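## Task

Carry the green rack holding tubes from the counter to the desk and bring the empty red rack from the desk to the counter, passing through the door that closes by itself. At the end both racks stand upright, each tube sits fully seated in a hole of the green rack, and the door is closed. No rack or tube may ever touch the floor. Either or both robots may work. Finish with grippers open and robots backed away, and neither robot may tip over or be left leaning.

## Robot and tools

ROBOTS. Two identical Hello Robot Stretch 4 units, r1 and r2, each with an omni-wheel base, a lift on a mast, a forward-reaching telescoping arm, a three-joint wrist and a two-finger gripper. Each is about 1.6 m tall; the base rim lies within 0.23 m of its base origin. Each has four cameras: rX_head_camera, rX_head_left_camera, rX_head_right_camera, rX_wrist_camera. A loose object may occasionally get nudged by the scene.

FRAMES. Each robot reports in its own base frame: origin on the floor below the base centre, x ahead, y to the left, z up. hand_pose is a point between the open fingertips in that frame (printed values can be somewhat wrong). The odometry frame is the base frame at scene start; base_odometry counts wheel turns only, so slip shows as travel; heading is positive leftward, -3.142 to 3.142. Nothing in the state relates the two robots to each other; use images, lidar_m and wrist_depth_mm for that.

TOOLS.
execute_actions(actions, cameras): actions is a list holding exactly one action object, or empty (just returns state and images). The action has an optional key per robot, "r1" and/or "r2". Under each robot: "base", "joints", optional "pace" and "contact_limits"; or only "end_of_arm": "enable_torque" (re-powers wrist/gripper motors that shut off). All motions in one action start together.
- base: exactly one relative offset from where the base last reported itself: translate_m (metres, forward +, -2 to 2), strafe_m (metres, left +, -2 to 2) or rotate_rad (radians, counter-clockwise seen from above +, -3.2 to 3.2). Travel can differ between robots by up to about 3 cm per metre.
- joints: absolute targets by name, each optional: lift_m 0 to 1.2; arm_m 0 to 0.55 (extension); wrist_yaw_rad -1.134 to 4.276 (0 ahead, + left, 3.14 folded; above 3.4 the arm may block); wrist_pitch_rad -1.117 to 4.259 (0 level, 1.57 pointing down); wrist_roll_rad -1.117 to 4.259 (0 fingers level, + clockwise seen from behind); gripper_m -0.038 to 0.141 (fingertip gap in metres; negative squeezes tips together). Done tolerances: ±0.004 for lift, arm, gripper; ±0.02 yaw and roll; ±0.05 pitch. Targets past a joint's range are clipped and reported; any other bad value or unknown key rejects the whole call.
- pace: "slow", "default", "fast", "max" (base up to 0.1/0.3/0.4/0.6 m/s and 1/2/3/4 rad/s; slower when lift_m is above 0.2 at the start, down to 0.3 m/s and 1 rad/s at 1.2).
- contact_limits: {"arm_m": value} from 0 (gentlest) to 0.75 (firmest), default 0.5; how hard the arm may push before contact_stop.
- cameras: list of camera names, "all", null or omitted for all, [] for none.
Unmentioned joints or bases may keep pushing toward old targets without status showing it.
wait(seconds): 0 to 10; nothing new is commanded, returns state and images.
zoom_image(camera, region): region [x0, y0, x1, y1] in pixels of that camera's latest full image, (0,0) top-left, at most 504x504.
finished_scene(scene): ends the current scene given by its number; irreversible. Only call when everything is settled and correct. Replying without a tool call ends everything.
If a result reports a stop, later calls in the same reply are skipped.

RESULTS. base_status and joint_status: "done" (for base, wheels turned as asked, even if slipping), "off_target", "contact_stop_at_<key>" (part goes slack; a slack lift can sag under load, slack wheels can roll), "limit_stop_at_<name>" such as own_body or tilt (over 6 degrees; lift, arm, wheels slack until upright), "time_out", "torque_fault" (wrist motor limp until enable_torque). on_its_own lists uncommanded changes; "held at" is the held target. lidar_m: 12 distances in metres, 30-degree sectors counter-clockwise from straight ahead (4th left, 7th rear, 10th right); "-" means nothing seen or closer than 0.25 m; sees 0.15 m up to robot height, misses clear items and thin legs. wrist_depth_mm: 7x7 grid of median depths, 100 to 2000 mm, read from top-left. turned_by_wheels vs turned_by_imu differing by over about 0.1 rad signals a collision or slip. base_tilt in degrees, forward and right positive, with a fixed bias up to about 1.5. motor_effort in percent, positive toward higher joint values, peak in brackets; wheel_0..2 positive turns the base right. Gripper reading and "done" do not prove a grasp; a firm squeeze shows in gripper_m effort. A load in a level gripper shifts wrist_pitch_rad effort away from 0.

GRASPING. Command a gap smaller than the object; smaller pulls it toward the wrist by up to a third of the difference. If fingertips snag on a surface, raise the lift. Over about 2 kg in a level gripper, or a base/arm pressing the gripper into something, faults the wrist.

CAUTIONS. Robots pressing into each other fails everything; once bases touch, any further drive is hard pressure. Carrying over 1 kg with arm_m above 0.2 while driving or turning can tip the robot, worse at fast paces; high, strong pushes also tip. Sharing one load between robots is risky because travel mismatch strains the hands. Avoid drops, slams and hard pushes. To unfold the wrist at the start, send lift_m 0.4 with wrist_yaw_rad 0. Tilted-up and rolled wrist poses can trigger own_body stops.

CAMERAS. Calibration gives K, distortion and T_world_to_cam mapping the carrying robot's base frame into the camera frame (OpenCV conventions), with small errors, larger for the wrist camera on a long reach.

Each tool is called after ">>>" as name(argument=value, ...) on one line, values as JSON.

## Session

>>> execute_actions(actions=[])

Scene clock: 0.00 s.
r1.base_odometry: x=+0.000 y=+0.000 heading=+0.000 (m, m, rad; r1's odometry frame)
r1.turned_by_wheels: +0.000 (rad since the last result)
r1.turned_by_imu: +0.000 (rad since the last result)
r1.base_tilt: forward=+0.0 right=-0.1 (deg)
r1.lidar_m: 1.36 1.39 1.30 1.12 0.77 0.70 0.72 0.76 0.70 0.72 0.91 2.29
r1.base_status: not commanded
r1.joint_positions: lift_m=+0.264 arm_m=-0.001 wrist_yaw_rad=+3.096 wrist_pitch_rad=-0.015 wrist_roll_rad=-0.014 gripper_m=+0.057
r1.joint_status: not commanded
r1.motor_effort: lift_m=+19 arm_m=+0 wrist_yaw_rad=-1 wrist_pitch_rad=-6 wrist_roll_rad=+0 gripper_m=-3 wheel_0=+0 wheel_1=+0 wheel_2=+0 (%)
r1.hand_pose: x=-0.1143 y=+0.1006 z=+0.4463 quat_wxyz=(+0.023, +0.007, -0.007, +1.000) (m; r1's base frame)
r1.wrist_depth_mm: - 138 891 842 768 699 654 / - 130 878 831 759 699 654 / - 132 200 831 759 699 647 / 131 138 866 831 759 699 654 / 788 976 917 820 750 699 654 / 798 991 194 831 196 691 647 / 798 931 904 - 750 676 647
r2.base_odometry: x=+0.000 y=+0.000 heading=+0.000 (m, m, rad; r2's odometry frame)
r2.turned_by_wheels: +0.000 (rad since the last result)
r2.turned_by_imu: +0.000 (rad since the last result)
r2.base_tilt: forward=+0.1 right=-0.5 (deg)
r2.lidar_m: 2.38 1.59 0.90 0.74 0.75 0.82 0.69 0.66 0.79 1.46 1.76 2.08
r2.base_status: not commanded
r2.joint_positions: lift_m=+0.127 arm_m=+0.000 wrist_yaw_rad=+3.049 wrist_pitch_rad=+0.002 wrist_roll_rad=+0.020 gripper_m=+0.057
r2.joint_status: not commanded
r2.motor_effort: lift_m=+21 arm_m=+0 wrist_yaw_rad=+2 wrist_pitch_rad=-7 wrist_roll_rad=-1 gripper_m=+0 wheel_0=+0 wheel_1=+0 wheel_2=+0 (%)
r2.hand_pose: x=-0.1079 y=+0.1137 z=+0.3043 quat_wxyz=(+0.046, -0.001, +0.010, +0.999) (m; r2's base frame)
r2.wrist_depth_mm: - 143 842 917 976 946 741 / - 126 842 904 991 946 741 / 105 137 211 917 976 931 741 / 132 144 831 904 976 946 750 / 732 768 831 904 976 931 741 / 723 788 196 891 197 891 741 / 707 741 750 - 820 732 707
pictures: r1_head_camera, r1_head_left_camera, r1_head_right_camera, r1_wrist_camera, r2_head_camera, r2_head_left_camera, r2_head_right_camera, r2_wrist_camera
camera_calibration (this result's frames):
r1_wrist_camera: T_world_to_cam=[[0.0557361, 0.997708, 0.0383819, -0.121838], [-0.0236426, 0.0397497, -0.99893, 0.495046], [-0.998166, 0.054769, 0.0258039, 0.0944023], [0, 0, 0, 1]] pos_world=[0.112724, 0.0967102, 0.496756]
r2_wrist_camera: T_world_to_cam=[[0.0540674, 0.99852, -0.00588023, -0.095117], [0.0169563, -0.0068061, -0.999833, 0.358827], [-0.998393, 0.0539586, -0.0172992, 0.120503], [0, 0, 0, 1]] pos_world=[0.119368, 0.0909163, 0.360292]
Images, in order (width x height): r1_head_camera 420x560, r1_head_left_camera 420x672, r1_head_right_camera 420x672, r1_wrist_camera 616x392, r2_head_camera 420x560, r2_head_left_camera 420x672, r2_head_right_camera 420x672, r2_wrist_camera 616x392.

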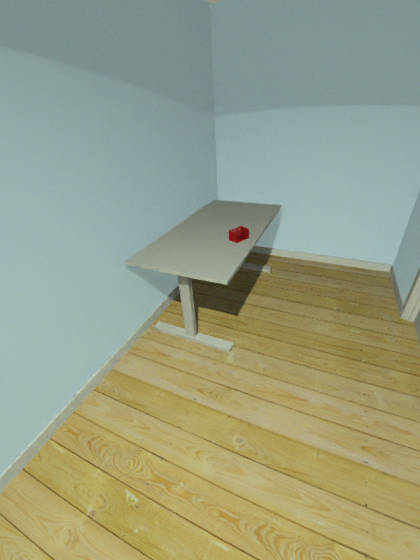

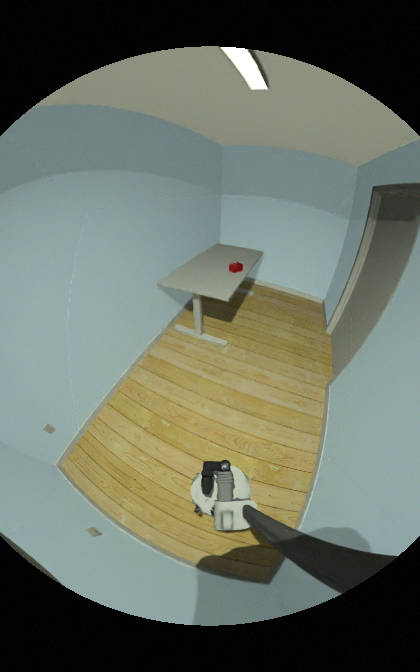

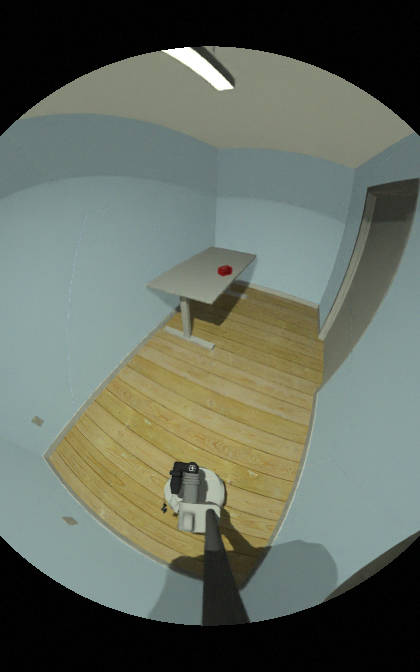

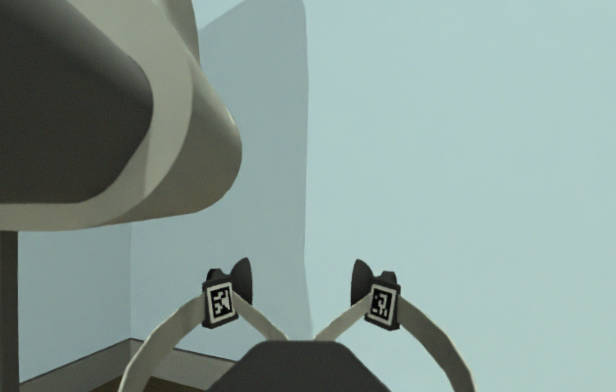

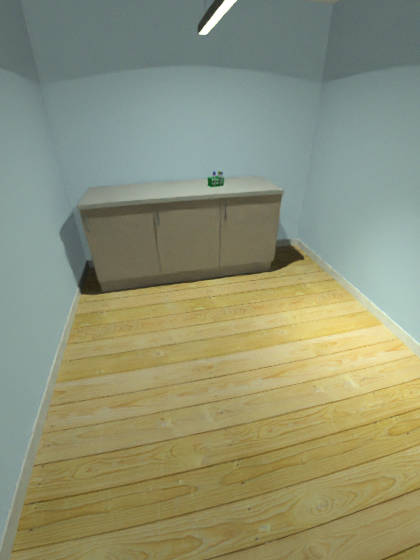

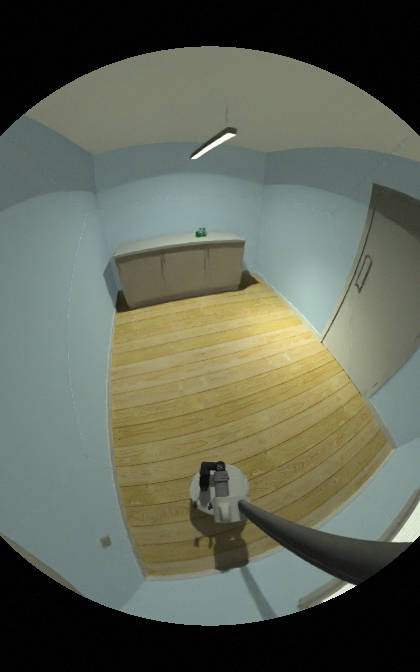

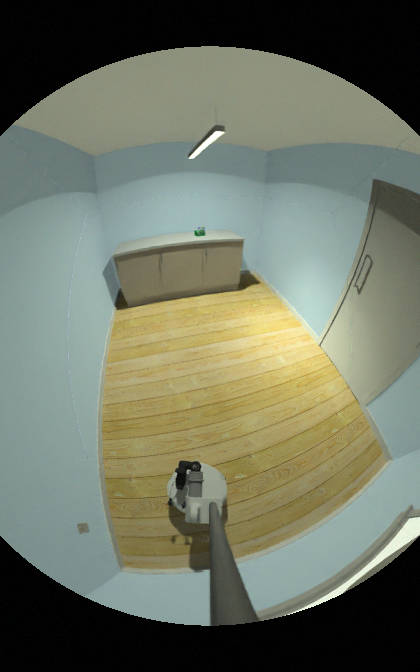

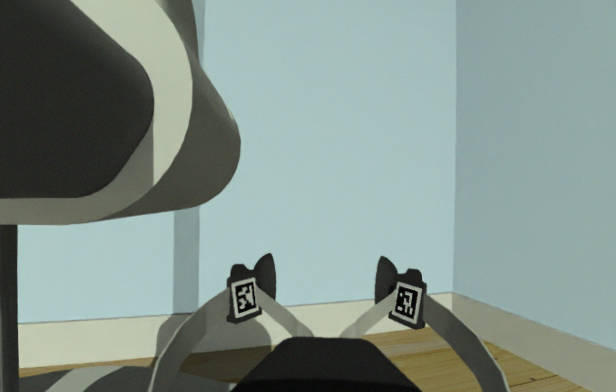

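Now the hinge is on the window side.

>>> zoom_image(camera="r1_head_camera", region=[200, 200, 290, 290])

>>> zoom_image(camera="r2_head_camera", region=[185, 160, 245, 205])

Region (200, 200, 290, 290) of r1_head_camera's 420x560 image, scaled by 5.600, with more detail than that image has.

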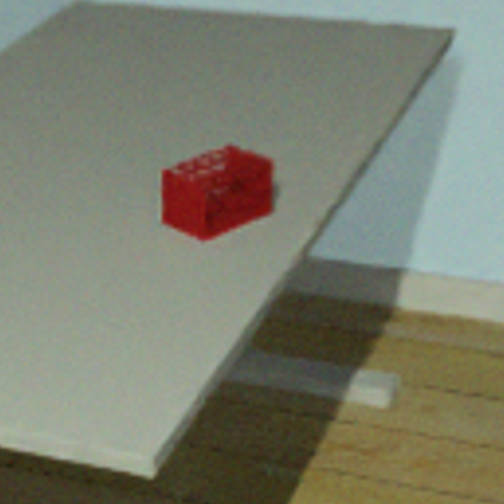

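Region (185, 160, 245, 205) of r2_head_camera's 420x560 image, scaled by 8.400, with more detail than that image has; it fills the top 378 rows of this view, and the rest is white.

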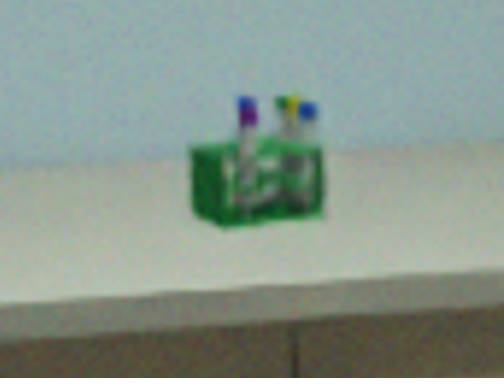

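>>> execute_actions(actions=[{"r1":{"base":{"rotate_rad":-0.416},"pace":"fast"},"r2":{"base":{"rotate_rad":-0.1},"pace":"fast"}}], cameras=[])

>>> execute_actions(actions=[{"r1":{"base":{"translate_m":1.37},"joints":{"lift_m":0.66,"wrist_yaw_rad":0,"gripper_m":0.141},"pace":"fast"},"r2":{"base":{"translate_m":2.0},"joints":{"lift_m":0.85,"wrist_yaw_rad":0,"wrist_pitch_rad":0.08,"gripper_m":0.141},"pace":"max"}}], cameras=[])

>>> execute_actions(actions=[{"r1":{"base":{"rotate_rad":1.075}},"r2":{"base":{"rotate_rad":0.55}}}], cameras=["r1_head_camera","r1_wrist_camera","r2_head_camera","r2_wrist_camera"])

Scene clock: 15.97 s.
r1.base_odometry: x=+0.000 y=+0.000 heading=-0.416 (m, m, rad; r1's odometry frame)
r1.turned_by_wheels: -0.416 (rad since the last result)
r1.turned_by_imu: -0.424 (rad since the last result)
r1.base_tilt: forward=+0.1 right=+0.0 (deg)
r1.lidar_m: 1.90 1.36 1.35 1.30 1.00 0.73 0.70 0.74 0.74 0.71 0.74 1.01
r1.base_status: done
r1.joint_positions: lift_m=+0.264 arm_m=-0.001 wrist_yaw_rad=+3.096 wrist_pitch_rad=-0.015 wrist_roll_rad=-0.014 gripper_m=+0.057
r1.joint_status: not commanded
r1.motor_effort: lift_m=+19(20) arm_m=+0(0) wrist_yaw_rad=-1(1) wrist_pitch_rad=-6(7) wrist_roll_rad=-1(1) gripper_m=-2(2) wheel_0=+1(10) wheel_1=+1(8) wheel_2=+0(7) (%)
r1.hand_pose: x=-0.1143 y=+0.1006 z=+0.4463 quat_wxyz=(+0.023, +0.007, -0.007, +1.000) (m; r1's base frame)
r1.wrist_depth_mm: - 138 820 831 831 854 866 / - 130 809 831 831 842 842 / - 132 201 820 842 842 854 / 131 138 809 831 831 842 842 / 788 798 809 809 831 842 854 / 778 809 194 820 196 842 842 / 798 798 798 - 820 831 854
r2.base_odometry: x=+0.000 y=+0.000 heading=-0.100 (m, m, rad; r2's odometry frame)
r2.turned_by_wheels: -0.100 (rad since the last result)
r2.turned_by_imu: -0.097 (rad since the last result)
r2.base_tilt: forward=+0.1 right=-0.6 (deg)
r2.lidar_m: 2.40 1.92 0.93 0.77 0.74 0.83 0.70 0.65 0.75 1.18 1.80 2.00
r2.base_status: done
r2.joint_positions: lift_m=+0.127 arm_m=+0.000 wrist_yaw_rad=+3.049 wrist_pitch_rad=+0.002 wrist_roll_rad=+0.020 gripper_m=+0.057
r2.joint_status: not commanded
r2.motor_effort: lift_m=+21(21) arm_m=-1(1) wrist_yaw_rad=+2(2) wrist_pitch_rad=-7(7) wrist_roll_rad=-2(1) gripper_m=-3(1) wheel_0=+0(6) wheel_1=+0(6) wheel_2=+0(6) (%)
r2.hand_pose: x=-0.1079 y=+0.1137 z=+0.3043 quat_wxyz=(+0.046, -0.001, +0.010, +0.999) (m; r2's base frame)
r2.wrist_depth_mm: - 143 866 960 1042 878 715 / - 126 854 931 1042 904 715 / 104 137 211 946 1042 891 715 / 132 144 842 931 1042 878 723 / 715 778 854 960 1025 866 707 / 707 788 196 946 197 831 707 / 699 732 759 - 854 723 683
pictures: none
No camera images: the call's "cameras" was empty. Leave "cameras" out to get every camera's image.

Scene clock: 20.87 s.
r1.base_odometry: x=+1.253 y=-0.553 heading=-0.415 (m, m, rad; r1's odometry frame)
r1.turned_by_wheels: +0.000 (rad since the last result)
r1.turned_by_imu: +0.002 (rad since the last result)
r1.base_tilt: forward=+0.1 right=+0.0 (deg)
r1.lidar_m: 1.66 0.68 0.50 0.47 1.33 1.87 2.08 1.02 0.76 0.72 0.83 1.13
r1.base_status: done
r1.joint_positions: lift_m=+0.660 arm_m=-0.001 wrist_yaw_rad=+0.000 wrist_pitch_rad=-0.015 wrist_roll_rad=-0.014 gripper_m=+0.141
r1.joint_status: all done
r1.motor_effort: lift_m=+21(20) arm_m=+0(0) wrist_yaw_rad=-2(6) wrist_pitch_rad=-6(6) wrist_roll_rad=+0(1) gripper_m=+1(5) wheel_0=+1(7) wheel_1=+2(7) wheel_2=+3(16) (%)
r1.hand_pose: x=+0.4584 y=-0.0874 z=+0.8424 quat_wxyz=(+1.000, -0.007, -0.008, +0.000) (m; r1's base frame)
r1.wrist_depth_mm: 1464 1464 1430 1430 1430 1308 891 / 1430 1430 1430 1430 1430 1281 904 / 1430 1430 1430 1430 1464 1308 904 / 1430 1430 1464 1430 1464 1308 904 / 1025 1430 1430 1430 1430 1281 891 / 1430 1430 1464 1397 1464 1060 891 / 1430 1464 1397 - 1464 1182 866
r2.base_odometry: x=+1.990 y=-0.199 heading=-0.100 (m, m, rad; r2's odometry frame)
r2.turned_by_wheels: +0.000 (rad since the last result)
r2.turned_by_imu: +0.002 (rad since the last result)
r2.base_tilt: forward=+0.1 right=-0.6 (deg)
r2.lidar_m: 0.52 0.52 0.59 0.90 1.44 1.63 2.55 2.53 1.34 1.09 1.09 0.68
r2.base_status: done
r2.joint_positions: lift_m=+0.850 arm_m=+0.000 wrist_yaw_rad=+0.000 wrist_pitch_rad=+0.082 wrist_roll_rad=+0.020 gripper_m=+0.141
r2.joint_status: all done
r2.motor_effort: lift_m=+22(26) arm_m=-1(1) wrist_yaw_rad=+2(4) wrist_pitch_rad=-7(10) wrist_roll_rad=-1(1) gripper_m=+5(2) wheel_0=+0(6) wheel_1=+0(8) wheel_2=-1(13) (%)
r2.hand_pose: x=+0.4588 y=-0.0874 z=+1.0044 quat_wxyz=(+0.999, +0.010, +0.041, +0.000) (m; r2's base frame)
r2.wrist_depth_mm: 809 866 931 1008 1078 1160 960 / 831 866 931 1025 1118 1182 960 / 809 891 960 1042 1138 1182 960 / 820 904 960 1060 1160 1182 991 / 564 661 691 683 1118 1205 991 / 399 377 359 424 439 198 976 / 317 338 375 - 466 798 976
pictures: none
No camera images: the call's "cameras" was empty. Leave "cameras" out to get every camera's image.

Scene clock: 22.60 s.
r1.base_odometry: x=+1.253 y=-0.553 heading=+0.659 (m, m, rad; r1's odometry frame)
r1.turned_by_wheels: +1.075 (rad since the last result)
r1.turned_by_imu: +1.096 (rad since the last result)
r1.base_tilt: forward=+0.1 right=+0.0 (deg)
r1.lidar_m: 0.49 0.48 1.36 1.90 2.08 1.01 0.75 0.72 0.86 1.12 1.67 0.66
r1.base_status: done
r1.joint_positions: lift_m=+0.660 arm_m=-0.001 wrist_yaw_rad=+0.000 wrist_pitch_rad=-0.015 wrist_roll_rad=-0.014 gripper_m=+0.141
r1.joint_status: not commanded
r1.motor_effort: lift_m=+21(21) arm_m=+0(0) wrist_yaw_rad=-1(3) wrist_pitch_rad=-6(7) wrist_roll_rad=-1(0) gripper_m=+2(0) wheel_0=-2(5) wheel_1=-2(9) wheel_2=-1(12) (%)
r1.hand_pose: x=+0.4584 y=-0.0874 z=+0.8425 quat_wxyz=(+1.000, -0.007, -0.008, +0.000) (m; r1's base frame)
r1.wrist_depth_mm: 917 991 1118 1255 1464 1576 1336 / 904 1008 1118 1308 1464 1618 1366 / 904 991 1118 1281 1464 1576 1366 / 904 1008 1118 1255 1464 1618 1336 / 891 976 1098 1118 1160 1160 1281 / 517 445 455 544 466 508 707 / 357 355 384 - 436 1464 1336
r2.base_odometry: x=+1.990 y=-0.199 heading=+0.450 (m, m, rad; r2's odometry frame)
r2.turned_by_wheels: +0.550 (rad since the last result)
r2.turned_by_imu: +0.541 (rad since the last result)
r2.base_tilt: forward=+0.2 right=-0.6 (deg)
r2.lidar_m: 0.51 0.59 0.95 1.46 1.62 2.56 2.55 1.34 1.11 1.10 0.67 0.52
r2.base_status: done
r2.joint_positions: lift_m=+0.850 arm_m=+0.000 wrist_yaw_rad=+0.000 wrist_pitch_rad=+0.082 wrist_roll_rad=+0.020 gripper_m=+0.141
r2.joint_status: not commanded
r2.motor_effort: lift_m=+22(22) arm_m=-1(1) wrist_yaw_rad=+2(1) wrist_pitch_rad=-6(7) wrist_roll_rad=-1(1) gripper_m=-1(4) wheel_0=-1(5) wheel_1=-1(4) wheel_2=+1(7) (%)
r2.hand_pose: x=+0.4588 y=-0.0874 z=+1.0044 quat_wxyz=(+0.999, +0.010, +0.041, +0.000) (m; r2's base frame)
r2.wrist_depth_mm: 1098 1025 976 917 878 831 809 / 1098 1060 991 931 904 831 798 / 1118 1060 1008 931 878 831 809 / 1118 1060 1025 946 904 854 820 / 647 661 668 609 615 707 707 / 399 382 359 421 394 198 418 / 410 368 342 - 320 301 310
pictures: r1_head_camera, r1_wrist_camera, r2_head_camera, r2_wrist_camera
camera_calibration (this result's frames):
r1_wrist_camera: T_world_to_cam=[[-0.00970056, -0.999216, 0.0383821, -0.125927], [0.025473, -0.0386184, -0.998929, 0.882447], [0.999628, -0.00871247, 0.0258276, -0.255224], [0, 0, 0, 1]] pos_world=[0.231429, -0.0939736, 0.892927]
r2_wrist_camera: T_world_to_cam=[[0.0381465, -0.999232, -0.00895235, -0.0849792], [-0.0976301, 0.0051892, -0.995209, 1.09682], [0.994491, 0.0388377, -0.0973572, -0.125962], [0, 0, 0, 1]] pos_world=[0.235593, -0.0857135, 1.07855]
Images, in order (width x height): r1_head_camera 420x560, r1_wrist_camera 616x392, r2_head_camera 420x560, r2_wrist_camera 616x392.

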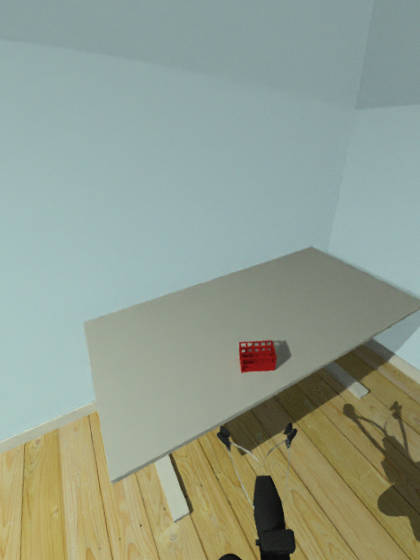

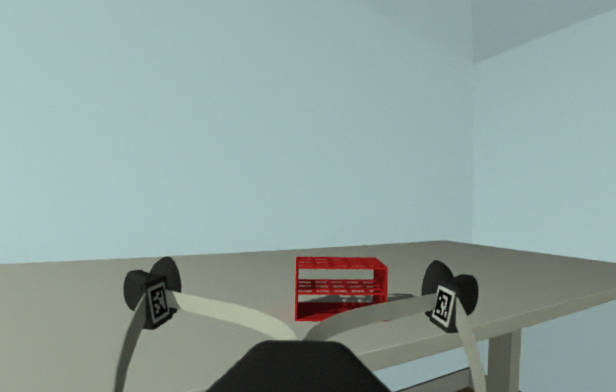

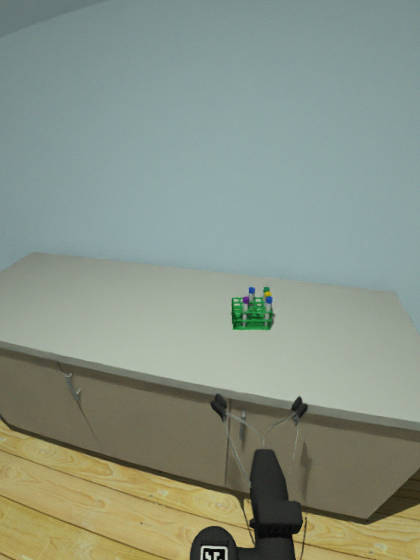

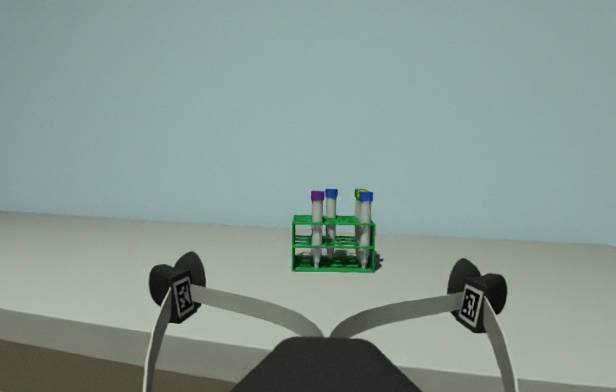

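>>> execute_actions(actions=[{"r1":{"base":{"strafe_m":-0.057},"joints":{"lift_m":0.595,"arm_m":0.17}},"r2":{"base":{"strafe_m":-0.014},"joints":{"lift_m":0.795,"arm_m":0.23}}}], cameras=["r1_wrist_camera","r2_wrist_camera"])

Scene clock: 27.13 s.
r1.base_odometry: x=+1.288 y=-0.598 heading=+0.659 (m, m, rad; r1's odometry frame)
r1.turned_by_wheels: +0.000 (rad since the last result)
r1.turned_by_imu: +0.000 (rad since the last result)
r1.base_tilt: forward=+0.1 right=+0.1 (deg)
r1.lidar_m: 0.53 0.51 1.37 1.94 2.13 0.98 0.70 0.66 0.81 1.08 1.63 0.71
r1.base_status: done
r1.joint_positions: lift_m=+0.595 arm_m=+0.169 wrist_yaw_rad=+0.000 wrist_pitch_rad=-0.015 wrist_roll_rad=-0.014 gripper_m=+0.141
r1.joint_status: all done
r1.motor_effort: lift_m=+17(19) arm_m=+6(5) wrist_yaw_rad=-1(0) wrist_pitch_rad=-7(6) wrist_roll_rad=-1(1) gripper_m=+1(0) wheel_0=+0(9) wheel_1=-1(11) wheel_2=+0(4) (%)
r1.hand_pose: x=+0.6284 y=-0.0874 z=+0.7778 quat_wxyz=(+1.000, -0.007, -0.008, +0.000) (m; r1's base frame)
r1.wrist_depth_mm: 820 891 991 1118 1308 1464 1229 / 809 891 991 1138 1308 1464 1229 / 820 891 1008 1138 1308 1430 1255 / 820 891 1025 1138 1281 1464 1229 / 627 647 559 492 707 715 715 / 319 271 279 332 285 310 384 / 220 219 236 - 262 917 1205
r2.base_odometry: x=+1.996 y=-0.212 heading=+0.450 (m, m, rad; r2's odometry frame)
r2.turned_by_wheels: +0.000 (rad since the last result)
r2.turned_by_imu: +0.001 (rad since the last result)
r2.base_tilt: forward=+0.0 right=-0.6 (deg)
r2.lidar_m: 0.52 0.58 0.94 1.47 1.65 2.56 2.56 1.36 1.10 1.07 0.65 0.53
r2.base_status: done
r2.joint_positions: lift_m=+0.795 arm_m=+0.229 wrist_yaw_rad=+0.000 wrist_pitch_rad=+0.082 wrist_roll_rad=+0.020 gripper_m=+0.141
r2.joint_status: all done
r2.motor_effort: lift_m=+17(20) arm_m=+6(6) wrist_yaw_rad=+1(3) wrist_pitch_rad=-7(8) wrist_roll_rad=-1(1) gripper_m=+4(2) wheel_0=-2(4) wheel_1=-2(8) wheel_2=+0(0) (%)
r2.hand_pose: x=+0.6874 y=-0.0874 z=+0.9497 quat_wxyz=(+0.999, +0.010, +0.041, +0.000) (m; r2's base frame)
r2.wrist_depth_mm: 831 778 732 699 654 627 603 / 831 788 741 707 668 647 615 / 854 798 759 699 668 640 615 / 854 809 750 384 676 654 621 / 424 436 445 355 370 462 466 / 265 251 238 279 259 198 281 / 197 196 198 - 212 200 205
pictures: r1_wrist_camera, r2_wrist_camera
camera_calibration (this result's frames):
r1_wrist_camera: T_world_to_cam=[[-0.00978999, -0.999215, 0.0383821, -0.121764], [0.0254539, -0.0386205, -0.99893, 0.813475], [0.999628, -0.00880254, 0.025812, -0.4235], [0, 0, 0, 1]] pos_world=[0.401444, -0.0939792, 0.828209]
r2_wrist_camera: T_world_to_cam=[[0.0381205, -0.999233, -0.00895307, -0.0941786], [-0.0976479, 0.00519176, -0.995207, 1.06475], [0.994491, 0.0388121, -0.0973751, -0.358629], [0, 0, 0, 1]] pos_world=[0.464214, -0.0857151, 1.02389]
Images, in order (width x height): r1_wrist_camera 616x392, r2_wrist_camera 616x392.

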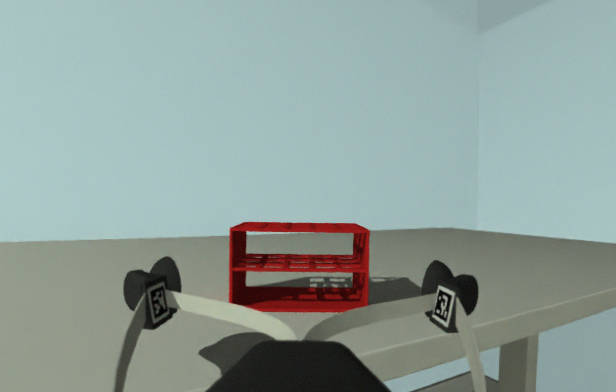

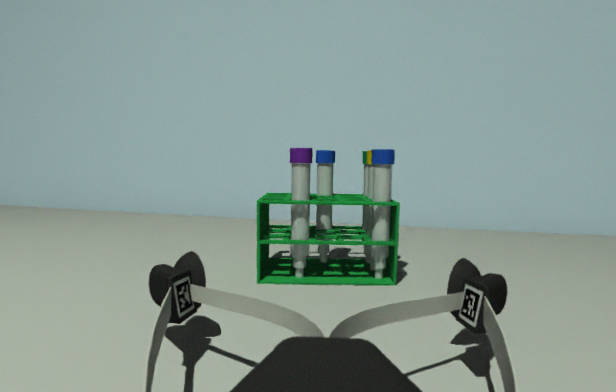

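>>> execute_actions(actions=[{"r1":{"joints":{"arm_m":0.300,"lift_m":0.592},"contact_limits":{"arm_m":0.25}},"r2":{"joints":{"arm_m":0.356},"contact_limits":{"arm_m":0.25}}}], cameras=["r1_wrist_camera","r2_wrist_camera"])

Scene clock: 30.47 s.
r1.base_odometry: x=+1.288 y=-0.598 heading=+0.659 (m, m, rad; r1's odometry frame)
r1.turned_by_wheels: +0.000 (rad since the last result)
r1.turned_by_imu: +0.000 (rad since the last result)
r1.base_tilt: forward=+0.1 right=+0.0 (deg)
r1.lidar_m: 0.53 0.50 1.38 1.95 2.13 0.97 0.70 0.71 0.83 1.08 1.62 0.72
r1.base_status: not commanded
r1.joint_positions: lift_m=+0.592 arm_m=+0.299 wrist_yaw_rad=+0.000 wrist_pitch_rad=-0.015 wrist_roll_rad=-0.014 gripper_m=+0.141
r1.joint_status: all done
r1.motor_effort: lift_m=+17(12) arm_m=+6(6) wrist_yaw_rad=-2(0) wrist_pitch_rad=-6(6) wrist_roll_rad=-1(1) gripper_m=+1(2) wheel_0=+0(0) wheel_1=-1(1) wheel_2=+0(0) (%)
r1.contact_limits: arm_m 0.25
r1.hand_pose: x=+0.7584 y=-0.0874 z=+0.7748 quat_wxyz=(+1.000, -0.007, -0.008, +0.000) (m; r1's base frame)
r1.wrist_depth_mm: 723 788 891 1008 1160 1366 1160 / 715 788 891 991 1138 1336 1205 / 715 798 891 1008 1138 1308 1182 / 715 798 891 991 1138 1308 1182 / 603 634 274 559 480 691 691 / 307 262 213 223 210 274 329 / 212 211 208 - 211 217 231
r2.base_odometry: x=+1.996 y=-0.212 heading=+0.450 (m, m, rad; r2's odometry frame)
r2.turned_by_wheels: +0.000 (rad since the last result)
r2.turned_by_imu: +0.001 (rad since the last result)
r2.base_tilt: forward=+0.2 right=-0.6 (deg)
r2.lidar_m: 0.50 0.57 0.93 1.45 1.67 2.55 2.56 1.35 1.08 1.08 0.66 0.51
r2.base_status: not commanded
r2.joint_positions: lift_m=+0.795 arm_m=+0.355 wrist_yaw_rad=+0.000 wrist_pitch_rad=+0.082 wrist_roll_rad=+0.020 gripper_m=+0.141
r2.joint_status: all done
r2.motor_effort: lift_m=+18(17) arm_m=+6(6) wrist_yaw_rad=+2(2) wrist_pitch_rad=-7(7) wrist_roll_rad=-1(2) gripper_m=+2(1) wheel_0=-2(2) wheel_1=-2(2) wheel_2=+0(0) (%)
r2.contact_limits: arm_m 0.25
r2.hand_pose: x=+0.8134 y=-0.0874 z=+0.9497 quat_wxyz=(+0.999, +0.010, +0.041, +0.000) (m; r2's base frame)
r2.wrist_depth_mm: 676 647 603 574 539 521 496 / 691 654 615 580 544 521 500 / 707 661 621 585 549 525 508 / 699 676 627 258 236 535 512 / 424 433 254 231 215 459 462 / 264 249 206 211 212 197 278 / 195 195 197 - 207 199 205
pictures: r1_wrist_camera, r2_wrist_camera
camera_calibration (this result's frames):
r1_wrist_camera: T_world_to_cam=[[-0.00979337, -0.999215, 0.0383814, -0.120374], [0.0255296, -0.0386206, -0.998928, 0.807132], [0.999626, -0.00880301, 0.0258877, -0.553437], [0, 0, 0, 1]] pos_world=[0.531446, -0.0939792, 0.825214]
r2_wrist_camera: T_world_to_cam=[[0.038119, -0.999233, -0.00895221, -0.0989819], [-0.0976271, 0.00519187, -0.99521, 1.07705], [0.994493, 0.0388103, -0.0973543, -0.48396], [0, 0, 0, 1]] pos_world=[0.590217, -0.0857152, 1.02389]
Images, in order (width x height): r1_wrist_camera 616x392, r2_wrist_camera 616x392.

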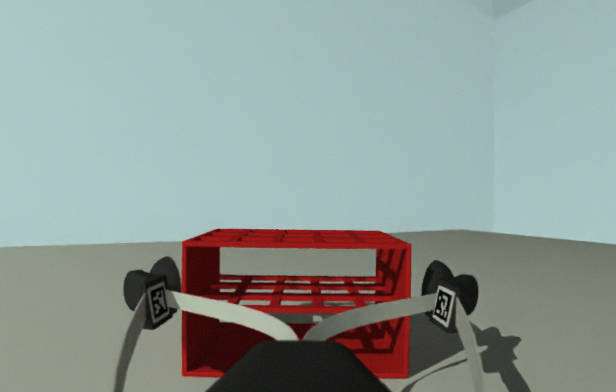

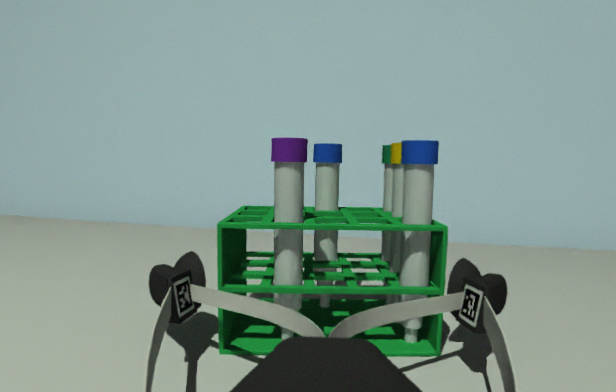

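>>> execute_actions(actions=[{"r1":{"base":{"strafe_m":0.003},"joints":{"arm_m":0.309}},"r2":{"base":{"strafe_m":-0.003},"joints":{"arm_m":0.364}}}], cameras=[])

>>> execute_actions(actions=[{"r1":{"joints":{"gripper_m":0.078}},"r2":{"joints":{"gripper_m":0.075}}}], cameras=["r1_wrist_camera","r2_wrist_camera"])

>>> execute_actions(actions=[{"r1":{"joints":{"lift_m":0.64}},"r2":{"joints":{"lift_m":0.84}}}], cameras=["r1_wrist_camera","r2_wrist_camera"])

Scene clock: 37.50 s.
r1.base_odometry: x=+1.286 y=-0.596 heading=+0.659 (m, m, rad; r1's odometry frame)
r1.turned_by_wheels: +0.000 (rad since the last result)
r1.turned_by_imu: +0.000 (rad since the last result)
r1.base_tilt: forward=+0.2 right=+0.0 (deg)
r1.lidar_m: 0.52 0.50 1.37 1.94 2.13 0.98 0.71 0.69 0.82 1.07 1.63 0.71
r1.base_status: done
r1.joint_positions: lift_m=+0.592 arm_m=+0.308 wrist_yaw_rad=+0.000 wrist_pitch_rad=-0.015 wrist_roll_rad=-0.014 gripper_m=+0.141
r1.joint_status: all done
r1.motor_effort: lift_m=+17(17) arm_m=+6(8) wrist_yaw_rad=+0(1) wrist_pitch_rad=-6(6) wrist_roll_rad=-1(0) gripper_m=+1(0) wheel_0=+1(6) wheel_1=-1(6) wheel_2=+0(3) (%)
r1.hand_pose: x=+0.7674 y=-0.0874 z=+0.7748 quat_wxyz=(+1.000, -0.007, -0.008, +0.000) (m; r1's base frame)
r1.wrist_depth_mm: 715 788 878 991 1138 1308 1160 / 715 778 878 991 1138 1308 1182 / 715 778 866 991 1138 1308 1182 / 715 788 866 991 1138 1281 1182 / 603 627 267 559 271 691 691 / 307 262 204 298 211 273 330 / 212 211 204 - 212 217 231
r2.base_odometry: x=+1.997 y=-0.215 heading=+0.449 (m, m, rad; r2's odometry frame)
r2.turned_by_wheels: +0.000 (rad since the last result)
r2.turned_by_imu: +0.001 (rad since the last result)
r2.base_tilt: forward=+0.1 right=-0.6 (deg)
r2.lidar_m: 0.51 0.57 0.96 1.47 1.65 2.57 2.56 1.35 1.09 1.08 0.64 0.53
r2.base_status: done
r2.joint_positions: lift_m=+0.795 arm_m=+0.363 wrist_yaw_rad=+0.000 wrist_pitch_rad=+0.082 wrist_roll_rad=+0.020 gripper_m=+0.141
r2.joint_status: all done
r2.motor_effort: lift_m=+18(18) arm_m=+6(6) wrist_yaw_rad=+2(2) wrist_pitch_rad=-7(7) wrist_roll_rad=-2(1) gripper_m=+0(0) wheel_0=-1(2) wheel_1=-2(6) wheel_2=+0(1) (%)
r2.hand_pose: x=+0.8214 y=-0.0874 z=+0.9497 quat_wxyz=(+0.999, +0.010, +0.041, +0.000) (m; r2's base frame)
r2.wrist_depth_mm: 668 621 597 569 535 508 488 / 683 640 603 569 539 517 496 / 691 654 615 569 544 525 500 / 691 661 621 223 255 530 508 / 421 436 226 205 205 462 462 / 263 249 207 195 196 198 278 / 195 194 196 - 200 199 205
pictures: none
No camera images: the call's "cameras" was empty. Leave "cameras" out to get every camera's image.

Scene clock: 39.20 s.
r1.base_odometry: x=+1.286 y=-0.596 heading=+0.659 (m, m, rad; r1's odometry frame)
r1.turned_by_wheels: +0.000 (rad since the last result)
r1.turned_by_imu: +0.000 (rad since the last result)
r1.base_tilt: forward=+0.1 right=+0.1 (deg)
r1.lidar_m: 0.52 0.50 1.37 1.95 2.14 0.98 0.70 0.69 0.83 1.06 1.62 0.73
r1.base_status: not commanded
r1.joint_positions: lift_m=+0.592 arm_m=+0.308 wrist_yaw_rad=+0.000 wrist_pitch_rad=-0.015 wrist_roll_rad=-0.014 gripper_m=+0.078
r1.joint_status: all done
r1.motor_effort: lift_m=+17(18) arm_m=+6(6) wrist_yaw_rad=-1(1) wrist_pitch_rad=-6(6) wrist_roll_rad=+0(1) gripper_m=-22(24) wheel_0=+1(1) wheel_1=-1(1) wheel_2=+0(0) (%)
r1.hand_pose: x=+0.7674 y=-0.0874 z=+0.7748 quat_wxyz=(+1.000, -0.007, -0.008, +0.000) (m; r1's base frame)
r1.wrist_depth_mm: 707 788 878 976 1138 1336 1160 / 715 788 866 991 1118 1336 1160 / 707 788 878 991 1160 1336 1182 / 715 778 878 991 1138 1308 1160 / 603 634 230 477 477 691 699 / 307 180 202 230 200 272 330 / 205 211 194 - 198 216 230
r2.base_odometry: x=+1.997 y=-0.215 heading=+0.449 (m, m, rad; r2's odometry frame)
r2.turned_by_wheels: +0.000 (rad since the last result)
r2.turned_by_imu: +0.000 (rad since the last result)
r2.base_tilt: forward=+0.1 right=-0.5 (deg)
r2.lidar_m: 0.52 0.60 0.94 1.46 1.68 2.56 2.57 1.35 1.09 1.07 0.65 0.51
r2.base_status: not commanded
r2.joint_positions: lift_m=+0.795 arm_m=+0.363 wrist_yaw_rad=+0.000 wrist_pitch_rad=+0.083 wrist_roll_rad=+0.020 gripper_m=+0.076
r2.joint_status: all done
r2.motor_effort: lift_m=+17(17) arm_m=+6(6) wrist_yaw_rad=+2(2) wrist_pitch_rad=-11(10) wrist_roll_rad=-1(1) gripper_m=-25(24) wheel_0=-1(1) wheel_1=-2(2) wheel_2=+0(0) (%)
r2.hand_pose: x=+0.8214 y=-0.0874 z=+0.9494 quat_wxyz=(+0.999, +0.010, +0.042, +0.000) (m; r2's base frame)
r2.wrist_depth_mm: 668 621 591 569 535 517 488 / 683 640 597 569 535 512 496 / 699 654 615 554 549 521 496 / 699 661 627 229 228 530 508 / 421 433 247 194 190 459 459 / 263 232 185 229 204 180 277 / 193 192 186 - 184 197 -
pictures: r1_wrist_camera, r2_wrist_camera
camera_calibration (this result's frames):
r1_wrist_camera: T_world_to_cam=[[-0.00980986, -0.999215, 0.0383813, -0.120278], [0.0255283, -0.0386209, -0.998928, 0.806903], [0.999626, -0.00881954, 0.0258871, -0.562433], [0, 0, 0, 1]] pos_world=[0.540444, -0.0939803, 0.825214]
r2_wrist_camera: T_world_to_cam=[[0.038, -0.999237, -0.00899284, -0.0991837], [-0.0986916, 0.0052025, -0.995104, 1.07829], [0.994392, 0.0387015, -0.0984187, -0.490824], [0, 0, 0, 1]] pos_world=[0.598259, -0.0857223, 1.02382]
Images, in order (width x height): r1_wrist_camera 616x392, r2_wrist_camera 616x392.

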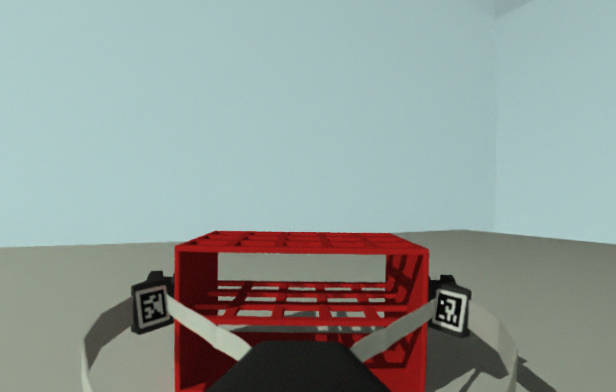

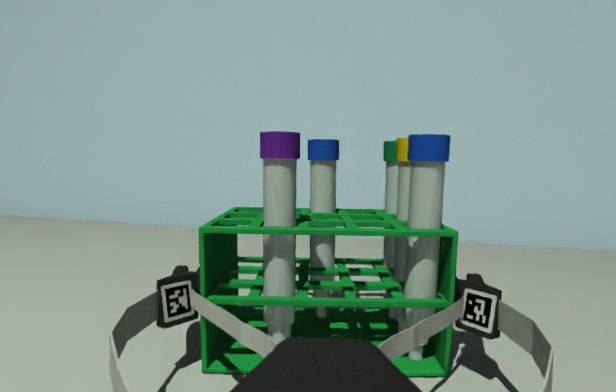

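Scene clock: 40.30 s.
r1.base_odometry: x=+1.286 y=-0.596 heading=+0.659 (m, m, rad; r1's odometry frame)
r1.turned_by_wheels: +0.000 (rad since the last result)
r1.turned_by_imu: +0.000 (rad since the last result)
r1.base_tilt: forward=+0.0 right=+0.0 (deg)
r1.lidar_m: 0.52 0.51 1.38 1.94 2.13 0.98 0.72 0.70 0.82 1.06 1.62 0.69
r1.base_status: not commanded
r1.joint_positions: lift_m=+0.640 arm_m=+0.308 wrist_yaw_rad=+0.000 wrist_pitch_rad=-0.014 wrist_roll_rad=-0.014 gripper_m=+0.078
r1.joint_status: all done
r1.motor_effort: lift_m=+22(26) arm_m=+6(6) wrist_yaw_rad=-1(2) wrist_pitch_rad=-8(9) wrist_roll_rad=-1(1) gripper_m=-23(23) wheel_0=+1(1) wheel_1=-1(1) wheel_2=+0(0) (%)
r1.hand_pose: x=+0.7674 y=-0.0874 z=+0.8222 quat_wxyz=(+1.000, -0.007, -0.007, +0.000) (m; r1's base frame)
r1.wrist_depth_mm: 707 778 878 991 1138 1308 1160 / 715 778 866 991 1138 1336 1160 / 715 788 878 991 1118 1336 1182 / 715 788 878 991 1160 1336 1160 / 707 768 230 683 699 991 1118 / 452 181 202 229 200 397 480 / 298 307 194 - 198 317 327
r2.base_odometry: x=+1.997 y=-0.215 heading=+0.449 (m, m, rad; r2's odometry frame)
r2.turned_by_wheels: +0.000 (rad since the last result)
r2.turned_by_imu: +0.000 (rad since the last result)
r2.base_tilt: forward=+0.1 right=-0.5 (deg)
r2.lidar_m: 0.51 0.58 0.94 1.47 1.68 2.56 2.55 1.34 1.09 1.08 0.65 0.52
r2.base_status: not commanded
r2.joint_positions: lift_m=+0.840 arm_m=+0.363 wrist_yaw_rad=+0.000 wrist_pitch_rad=+0.084 wrist_roll_rad=+0.020 gripper_m=+0.076
r2.joint_status: all done
r2.motor_effort: lift_m=+24(25) arm_m=+6(6) wrist_yaw_rad=+2(2) wrist_pitch_rad=-11(11) wrist_roll_rad=-1(1) gripper_m=-24(27) wheel_0=-1(1) wheel_1=-2(2) wheel_2=+0(0) (%)
r2.hand_pose: x=+0.8214 y=-0.0874 z=+0.9938 quat_wxyz=(+0.999, +0.010, +0.042, +0.000) (m; r2's base frame)
r2.wrist_depth_mm: 668 634 597 564 530 508 484 / 676 634 603 574 544 517 492 / 691 654 615 564 544 521 500 / 699 654 621 236 216 530 504 / 591 603 246 232 190 525 512 / 366 327 185 229 205 180 389 / 272 271 245 - 191 278 277
pictures: r1_wrist_camera, r2_wrist_camera
camera_calibration (this result's frames):
r1_wrist_camera: T_world_to_cam=[[-0.00977565, -0.999215, 0.0383904, -0.122129], [0.0246398, -0.0386212, -0.99895, 0.854909], [0.999649, -0.00881946, 0.024998, -0.562951], [0, 0, 0, 1]] pos_world=[0.540495, -0.0939802, 0.872773]
r2_wrist_camera: T_world_to_cam=[[0.0379978, -0.999237, -0.00900234, -0.0987733], [-0.0989416, 0.00520245, -0.99508, 1.12262], [0.994368, 0.0387015, -0.0986684, -0.486186], [0, 0, 0, 1]] pos_world=[0.598274, -0.0857223, 1.06824]
Images, in order (width x height): r1_wrist_camera 616x392, r2_wrist_camera 616x392.

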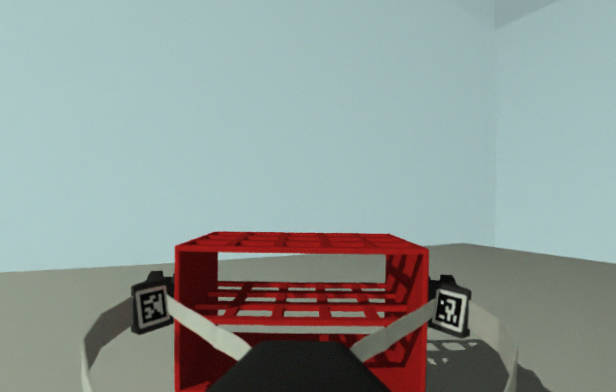

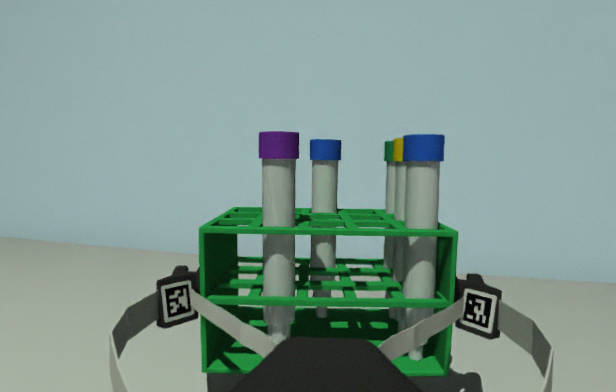

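>>> execute_actions(actions=[{"r1":{"base":{"rotate_rad":0.45},"joints":{"arm_m":0,"lift_m":0.66}},"r2":{"base":{"translate_m":-0.62},"joints":{"arm_m":0}}}], cameras=["r1_head_left_camera","r1_head_right_camera"])

Scene clock: 55.57 s.
r1.base_odometry: x=+1.286 y=-0.596 heading=+1.109 (m, m, rad; r1's odometry frame)
r1.turned_by_wheels: +0.450 (rad since the last result)
r1.turned_by_imu: +0.460 (rad since the last result)
r1.base_tilt: forward=+0.1 right=-0.1 (deg)
r1.lidar_m: 0.42 0.53 1.83 2.13 1.05 0.76 0.70 0.81 1.07 1.62 0.75 0.55
r1.base_status: done
r1.joint_positions: lift_m=+0.660 arm_m=+0.001 wrist_yaw_rad=+0.000 wrist_pitch_rad=-0.014 wrist_roll_rad=-0.014 gripper_m=+0.078
r1.joint_status: all done
r1.motor_effort: lift_m=+22(24) arm_m=-5(6) wrist_yaw_rad=+0(4) wrist_pitch_rad=-9(10) wrist_roll_rad=-1(0) gripper_m=-21(24) wheel_0=-1(6) wheel_1=-1(8) wheel_2=-2(6) (%)
r1.hand_pose: x=+0.4603 y=-0.0875 z=+0.8421 quat_wxyz=(+1.000, -0.007, -0.007, +0.000) (m; r1's base frame)
r1.wrist_depth_mm: 1060 1078 1060 1078 1078 1078 1118 / 1042 1060 1060 1078 1078 1118 1118 / 1060 1060 1060 1098 1078 1118 1118 / 1042 1042 1060 1098 1098 1118 1118 / 1060 1060 231 788 798 1118 1118 / 1025 181 202 229 201 459 549 / 699 353 195 - 198 364 375
r2.base_odometry: x=+1.439 y=-0.484 heading=+0.449 (m, m, rad; r2's odometry frame)
r2.turned_by_wheels: +0.000 (rad since the last result)
r2.turned_by_imu: +0.003 (rad since the last result)
r2.base_tilt: forward=+0.1 right=-0.5 (deg)
r2.lidar_m: 0.40 1.26 1.61 1.60 1.78 1.91 1.94 1.21 0.96 0.96 1.10 0.44
r2.base_status: done
r2.joint_positions: lift_m=+0.840 arm_m=+0.001 wrist_yaw_rad=+0.000 wrist_pitch_rad=+0.084 wrist_roll_rad=+0.020 gripper_m=+0.076
r2.joint_status: all done
r2.motor_effort: lift_m=+24(24) arm_m=-6(6) wrist_yaw_rad=+2(1) wrist_pitch_rad=-12(11) wrist_roll_rad=-1(1) gripper_m=-27(25) wheel_0=+1(5) wheel_1=-1(6) wheel_2=-1(9) (%)
r2.hand_pose: x=+0.4596 y=-0.0875 z=+0.9938 quat_wxyz=(+0.999, +0.010, +0.042, +0.000) (m; r2's base frame)
r2.wrist_depth_mm: 1661 1661 1576 1537 1430 1366 1308 / 1756 1708 1661 1499 1464 1397 1336 / 1808 1756 1576 1464 1430 1397 1308 / 1499 1537 1618 229 220 1430 1366 / 1138 1078 246 193 191 842 1366 / 1182 1098 185 205 205 179 1366 / 1182 1098 1042 - 191 891 1397
pictures: r1_head_left_camera, r1_head_right_camera
Images, in order (width x height): r1_head_left_camera 420x672, r1_head_right_camera 420x672.

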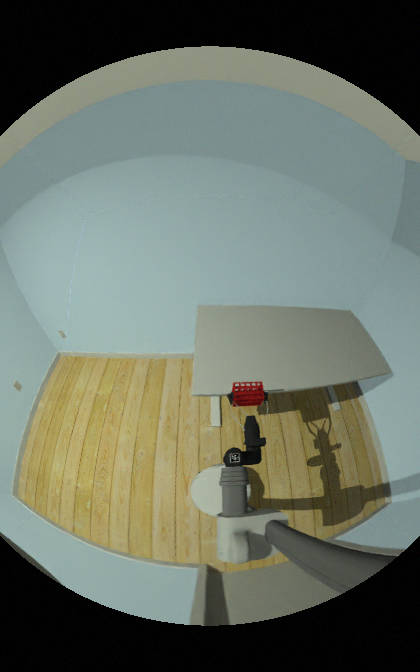

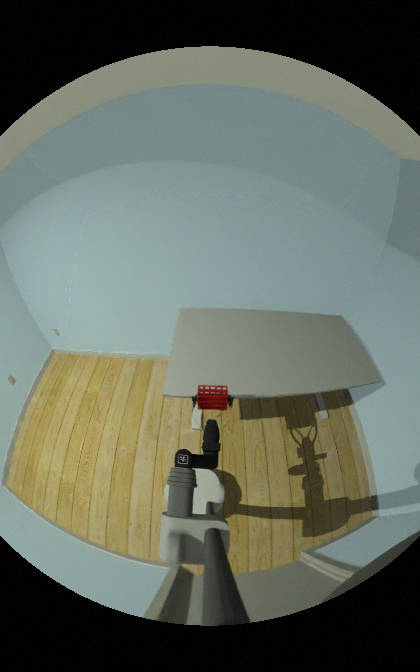

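>>> execute_actions(actions=[{"r1":{"base":{"rotate_rad":0.04}}}], cameras=[])

>>> execute_actions(actions=[{"r1":{"base":{"strafe_m":-0.3}},"r2":{"base":{"strafe_m":0.62},"joints":{"lift_m":0.7},"pace":"fast"}}], cameras=[])

>>> execute_actions(actions=[{"r1":{"base":{"translate_m":-0.4}},"r2":{"base":{"rotate_rad":-2.15}}}], cameras=["r1_head_left_camera","r1_head_right_camera","r2_head_camera"])

Scene clock: 61.90 s.
r1.base_odometry: x=+1.286 y=-0.596 heading=+1.148 (m, m, rad; r1's odometry frame)
r1.turned_by_wheels: +0.039 (rad since the last result)
r1.turned_by_imu: +0.041 (rad since the last result)
r1.base_tilt: forward=+0.2 right=+0.0 (deg)
r1.lidar_m: 0.45 0.51 1.88 2.13 1.00 0.72 0.72 0.81 1.06 1.62 0.73 0.55
r1.base_status: done
r1.joint_positions: lift_m=+0.660 arm_m=+0.001 wrist_yaw_rad=+0.000 wrist_pitch_rad=-0.014 wrist_roll_rad=-0.014 gripper_m=+0.078
r1.joint_status: not commanded
r1.motor_effort: lift_m=+22(22) arm_m=-5(5) wrist_yaw_rad=-1(2) wrist_pitch_rad=-9(9) wrist_roll_rad=-1(1) gripper_m=-22(23) wheel_0=-3(5) wheel_1=-3(5) wheel_2=-2(10) (%)
r1.hand_pose: x=+0.4604 y=-0.0874 z=+0.8421 quat_wxyz=(+1.000, -0.007, -0.007, +0.000) (m; r1's base frame)
r1.wrist_depth_mm: 1078 1078 1078 1078 1078 1060 1078 / 1078 1060 1078 1098 1060 1078 1098 / 1060 1078 1078 1098 1078 1060 1078 / 1078 1078 1078 1078 1060 1078 1078 / 1060 1078 231 788 798 1078 1078 / 1078 180 202 230 201 459 549 / 1078 351 194 - 198 366 375
r2.base_odometry: x=+1.439 y=-0.484 heading=+0.449 (m, m, rad; r2's odometry frame)
r2.turned_by_wheels: +0.000 (rad since the last result)
r2.turned_by_imu: +0.002 (rad since the last result)
r2.base_tilt: forward=+0.0 right=-0.6 (deg)
r2.lidar_m: 0.38 1.28 1.59 1.58 1.78 1.93 1.95 1.20 0.97 0.96 1.10 0.40
r2.base_status: not commanded
r2.joint_positions: lift_m=+0.840 arm_m=+0.001 wrist_yaw_rad=+0.000 wrist_pitch_rad=+0.084 wrist_roll_rad=+0.020 gripper_m=+0.076
r2.joint_status: not commanded
r2.motor_effort: lift_m=+24(24) arm_m=-6(6) wrist_yaw_rad=+3(2) wrist_pitch_rad=-11(11) wrist_roll_rad=-1(1) gripper_m=-26(24) wheel_0=+1(1) wheel_1=-1(1) wheel_2=+0(0) (%)
r2.hand_pose: x=+0.4596 y=-0.0875 z=+0.9938 quat_wxyz=(+0.999, +0.010, +0.042, +0.000) (m; r2's base frame)
r2.wrist_depth_mm: 1756 1661 1537 1499 1430 1397 1308 / 1756 1756 1576 1499 1430 1366 1336 / 1756 1661 1618 1499 1464 1366 1336 / 1464 1576 1576 229 220 1397 1366 / 1138 1118 247 192 190 854 1336 / 1205 1060 185 204 206 179 1366 / 1182 1078 1060 - 192 891 1397
pictures: none
No camera images: the call's "cameras" was empty. Leave "cameras" out to get every camera's image.

Scene clock: 64.83 s.
r1.base_odometry: x=+1.560 y=-0.719 heading=+1.148 (m, m, rad; r1's odometry frame)
r1.turned_by_wheels: +0.000 (rad since the last result)
r1.turned_by_imu: +0.000 (rad since the last result)
r1.base_tilt: forward=+0.1 right=+0.0 (deg)
r1.lidar_m: 0.45 0.53 1.89 2.43 1.00 0.81 0.79 0.81 1.01 1.32 0.72 0.53
r1.base_status: done
r1.joint_positions: lift_m=+0.660 arm_m=+0.001 wrist_yaw_rad=+0.000 wrist_pitch_rad=-0.014 wrist_roll_rad=-0.014 gripper_m=+0.078
r1.joint_status: not commanded
r1.motor_effort: lift_m=+21(22) arm_m=-5(5) wrist_yaw_rad=+0(1) wrist_pitch_rad=-9(9) wrist_roll_rad=-1(1) gripper_m=-24(23) wheel_0=+1(9) wheel_1=-1(10) wheel_2=+0(4) (%)
r1.hand_pose: x=+0.4603 y=-0.0874 z=+0.8422 quat_wxyz=(+1.000, -0.007, -0.007, +0.000) (m; r1's base frame)
r1.wrist_depth_mm: 1098 1078 1060 1078 1098 1078 1078 / 1060 1078 1098 1078 1078 1060 1078 / 1060 1078 1060 1078 1078 1078 1060 / 1060 1078 1060 1078 1078 1078 1078 / 1078 1078 231 798 798 1078 1098 / 521 181 202 229 200 459 549 / 345 353 195 - 198 364 373
r2.base_odometry: x=+1.170 y=+0.075 heading=+0.449 (m, m, rad; r2's odometry frame)
r2.turned_by_wheels: +0.000 (rad since the last result)
r2.turned_by_imu: +0.000 (rad since the last result)
r2.base_tilt: forward=+0.1 right=-0.6 (deg)
r2.lidar_m: 0.38 1.20 0.98 0.98 1.13 1.80 1.81 1.91 1.54 1.57 1.51 0.42
r2.base_status: done
r2.joint_positions: lift_m=+0.700 arm_m=+0.001 wrist_yaw_rad=+0.000 wrist_pitch_rad=+0.084 wrist_roll_rad=+0.020 gripper_m=+0.076
r2.joint_status: all done
r2.motor_effort: lift_m=+19(22) arm_m=-6(6) wrist_yaw_rad=+2(3) wrist_pitch_rad=-11(12) wrist_roll_rad=-1(2) gripper_m=-24(25) wheel_0=+0(9) wheel_1=-1(10) wheel_2=+1(0) (%)
r2.hand_pose: x=+0.4596 y=-0.0874 z=+0.8542 quat_wxyz=(+0.999, +0.010, +0.042, +0.000) (m; r2's base frame)
r2.wrist_depth_mm: 1078 1464 1708 1618 1537 1430 1397 / 1160 1499 1756 1661 1576 1499 1430 / 1138 1537 1756 1618 1537 1464 1430 / 1098 1205 1118 227 219 946 917 / 1160 1160 246 193 189 960 917 / 1160 1229 186 231 206 179 931 / 1138 1229 1160 - 192 976 931
pictures: none
No camera images: the call's "cameras" was empty. Leave "cameras" out to get every camera's image.

Scene clock: 67.63 s.
r1.base_odometry: x=+1.396 y=-1.083 heading=+1.148 (m, m, rad; r1's odometry frame)
r1.turned_by_wheels: +0.000 (rad since the last result)
r1.turned_by_imu: +0.000 (rad since the last result)
r1.base_tilt: forward=+0.0 right=+0.0 (deg)
r1.lidar_m: 0.45 0.94 2.44 1.18 0.50 0.38 0.38 0.39 0.55 1.21 1.28 0.95
r1.base_status: done
r1.joint_positions: lift_m=+0.660 arm_m=+0.001 wrist_yaw_rad=+0.000 wrist_pitch_rad=-0.014 wrist_roll_rad=-0.014 gripper_m=+0.078
r1.joint_status: not commanded
r1.motor_effort: lift_m=+21(21) arm_m=-5(5) wrist_yaw_rad=+0(1) wrist_pitch_rad=-9(9) wrist_roll_rad=+0(1) gripper_m=-22(23) wheel_0=-2(7) wheel_1=-2(8) wheel_2=+1(12) (%)
r1.hand_pose: x=+0.4603 y=-0.0874 z=+0.8422 quat_wxyz=(+1.000, -0.007, -0.007, +0.000) (m; r1's base frame)
r1.wrist_depth_mm: 1464 1464 1499 1464 1464 1464 1464 / 1499 1464 1464 1464 1430 1430 1464 / 1464 1430 1464 1499 1464 1464 1499 / 1464 1464 1464 1464 1464 1464 1499 / 1464 1078 231 788 788 1160 1160 / 1464 180 202 229 200 668 1008 / 1464 1464 195 - 198 1464 1464
r2.base_odometry: x=+1.170 y=+0.075 heading=-1.701 (m, m, rad; r2's odometry frame)
r2.turned_by_wheels: -2.150 (rad since the last result)
r2.turned_by_imu: -2.112 (rad since the last result)
r2.base_tilt: forward=+0.1 right=-0.6 (deg)
r2.lidar_m: 0.42 1.53 1.58 1.25 1.24 1.27 0.99 1.00 1.08 1.65 1.80 0.42
r2.base_status: done
r2.joint_positions: lift_m=+0.700 arm_m=+0.001 wrist_yaw_rad=+0.000 wrist_pitch_rad=+0.084 wrist_roll_rad=+0.020 gripper_m=+0.076
r2.joint_status: not commanded
r2.motor_effort: lift_m=+19(19) arm_m=-6(6) wrist_yaw_rad=+2(1) wrist_pitch_rad=-11(11) wrist_roll_rad=-1(2) gripper_m=-25(28) wheel_0=-1(4) wheel_1=-1(6) wheel_2=-2(3) (%)
r2.hand_pose: x=+0.4596 y=-0.0875 z=+0.8542 quat_wxyz=(+0.999, +0.010, +0.042, +0.000) (m; r2's base frame)
r2.wrist_depth_mm: 1160 1255 1336 1430 1576 1708 1708 / 1160 1229 1366 1464 1618 1863 1708 / 1138 1255 1366 1499 1576 1808 1661 / 1205 1281 1366 229 216 1808 1661 / 1229 1308 247 193 190 1808 1661 / 1229 1255 186 230 206 179 1618 / 1255 1366 1397 - 192 1661 1537
pictures: r1_head_left_camera, r1_head_right_camera, r2_head_camera
Images, in order (width x height): r1_head_left_camera 420x672, r1_head_right_camera 420x672, r2_head_camera 420x560.

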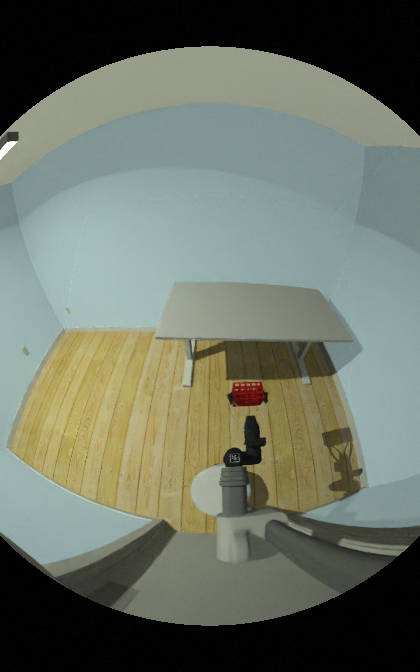

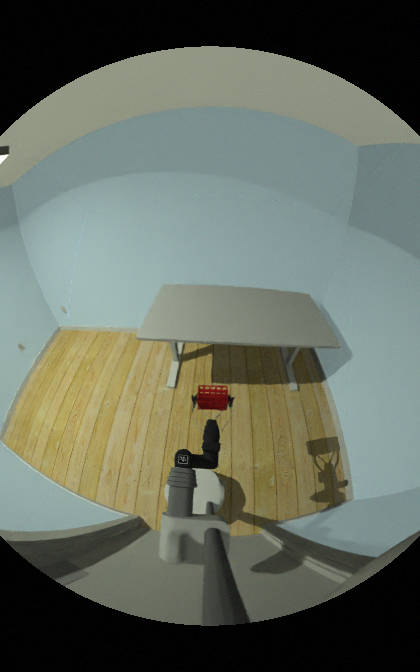

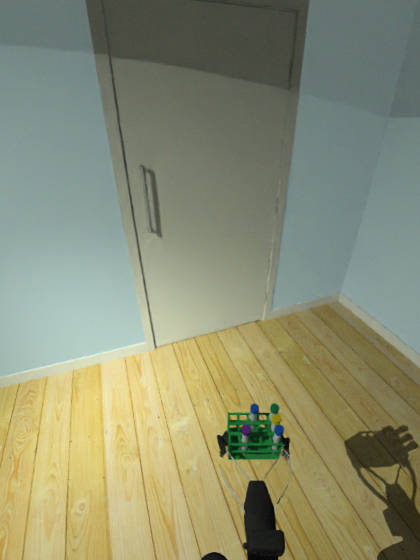

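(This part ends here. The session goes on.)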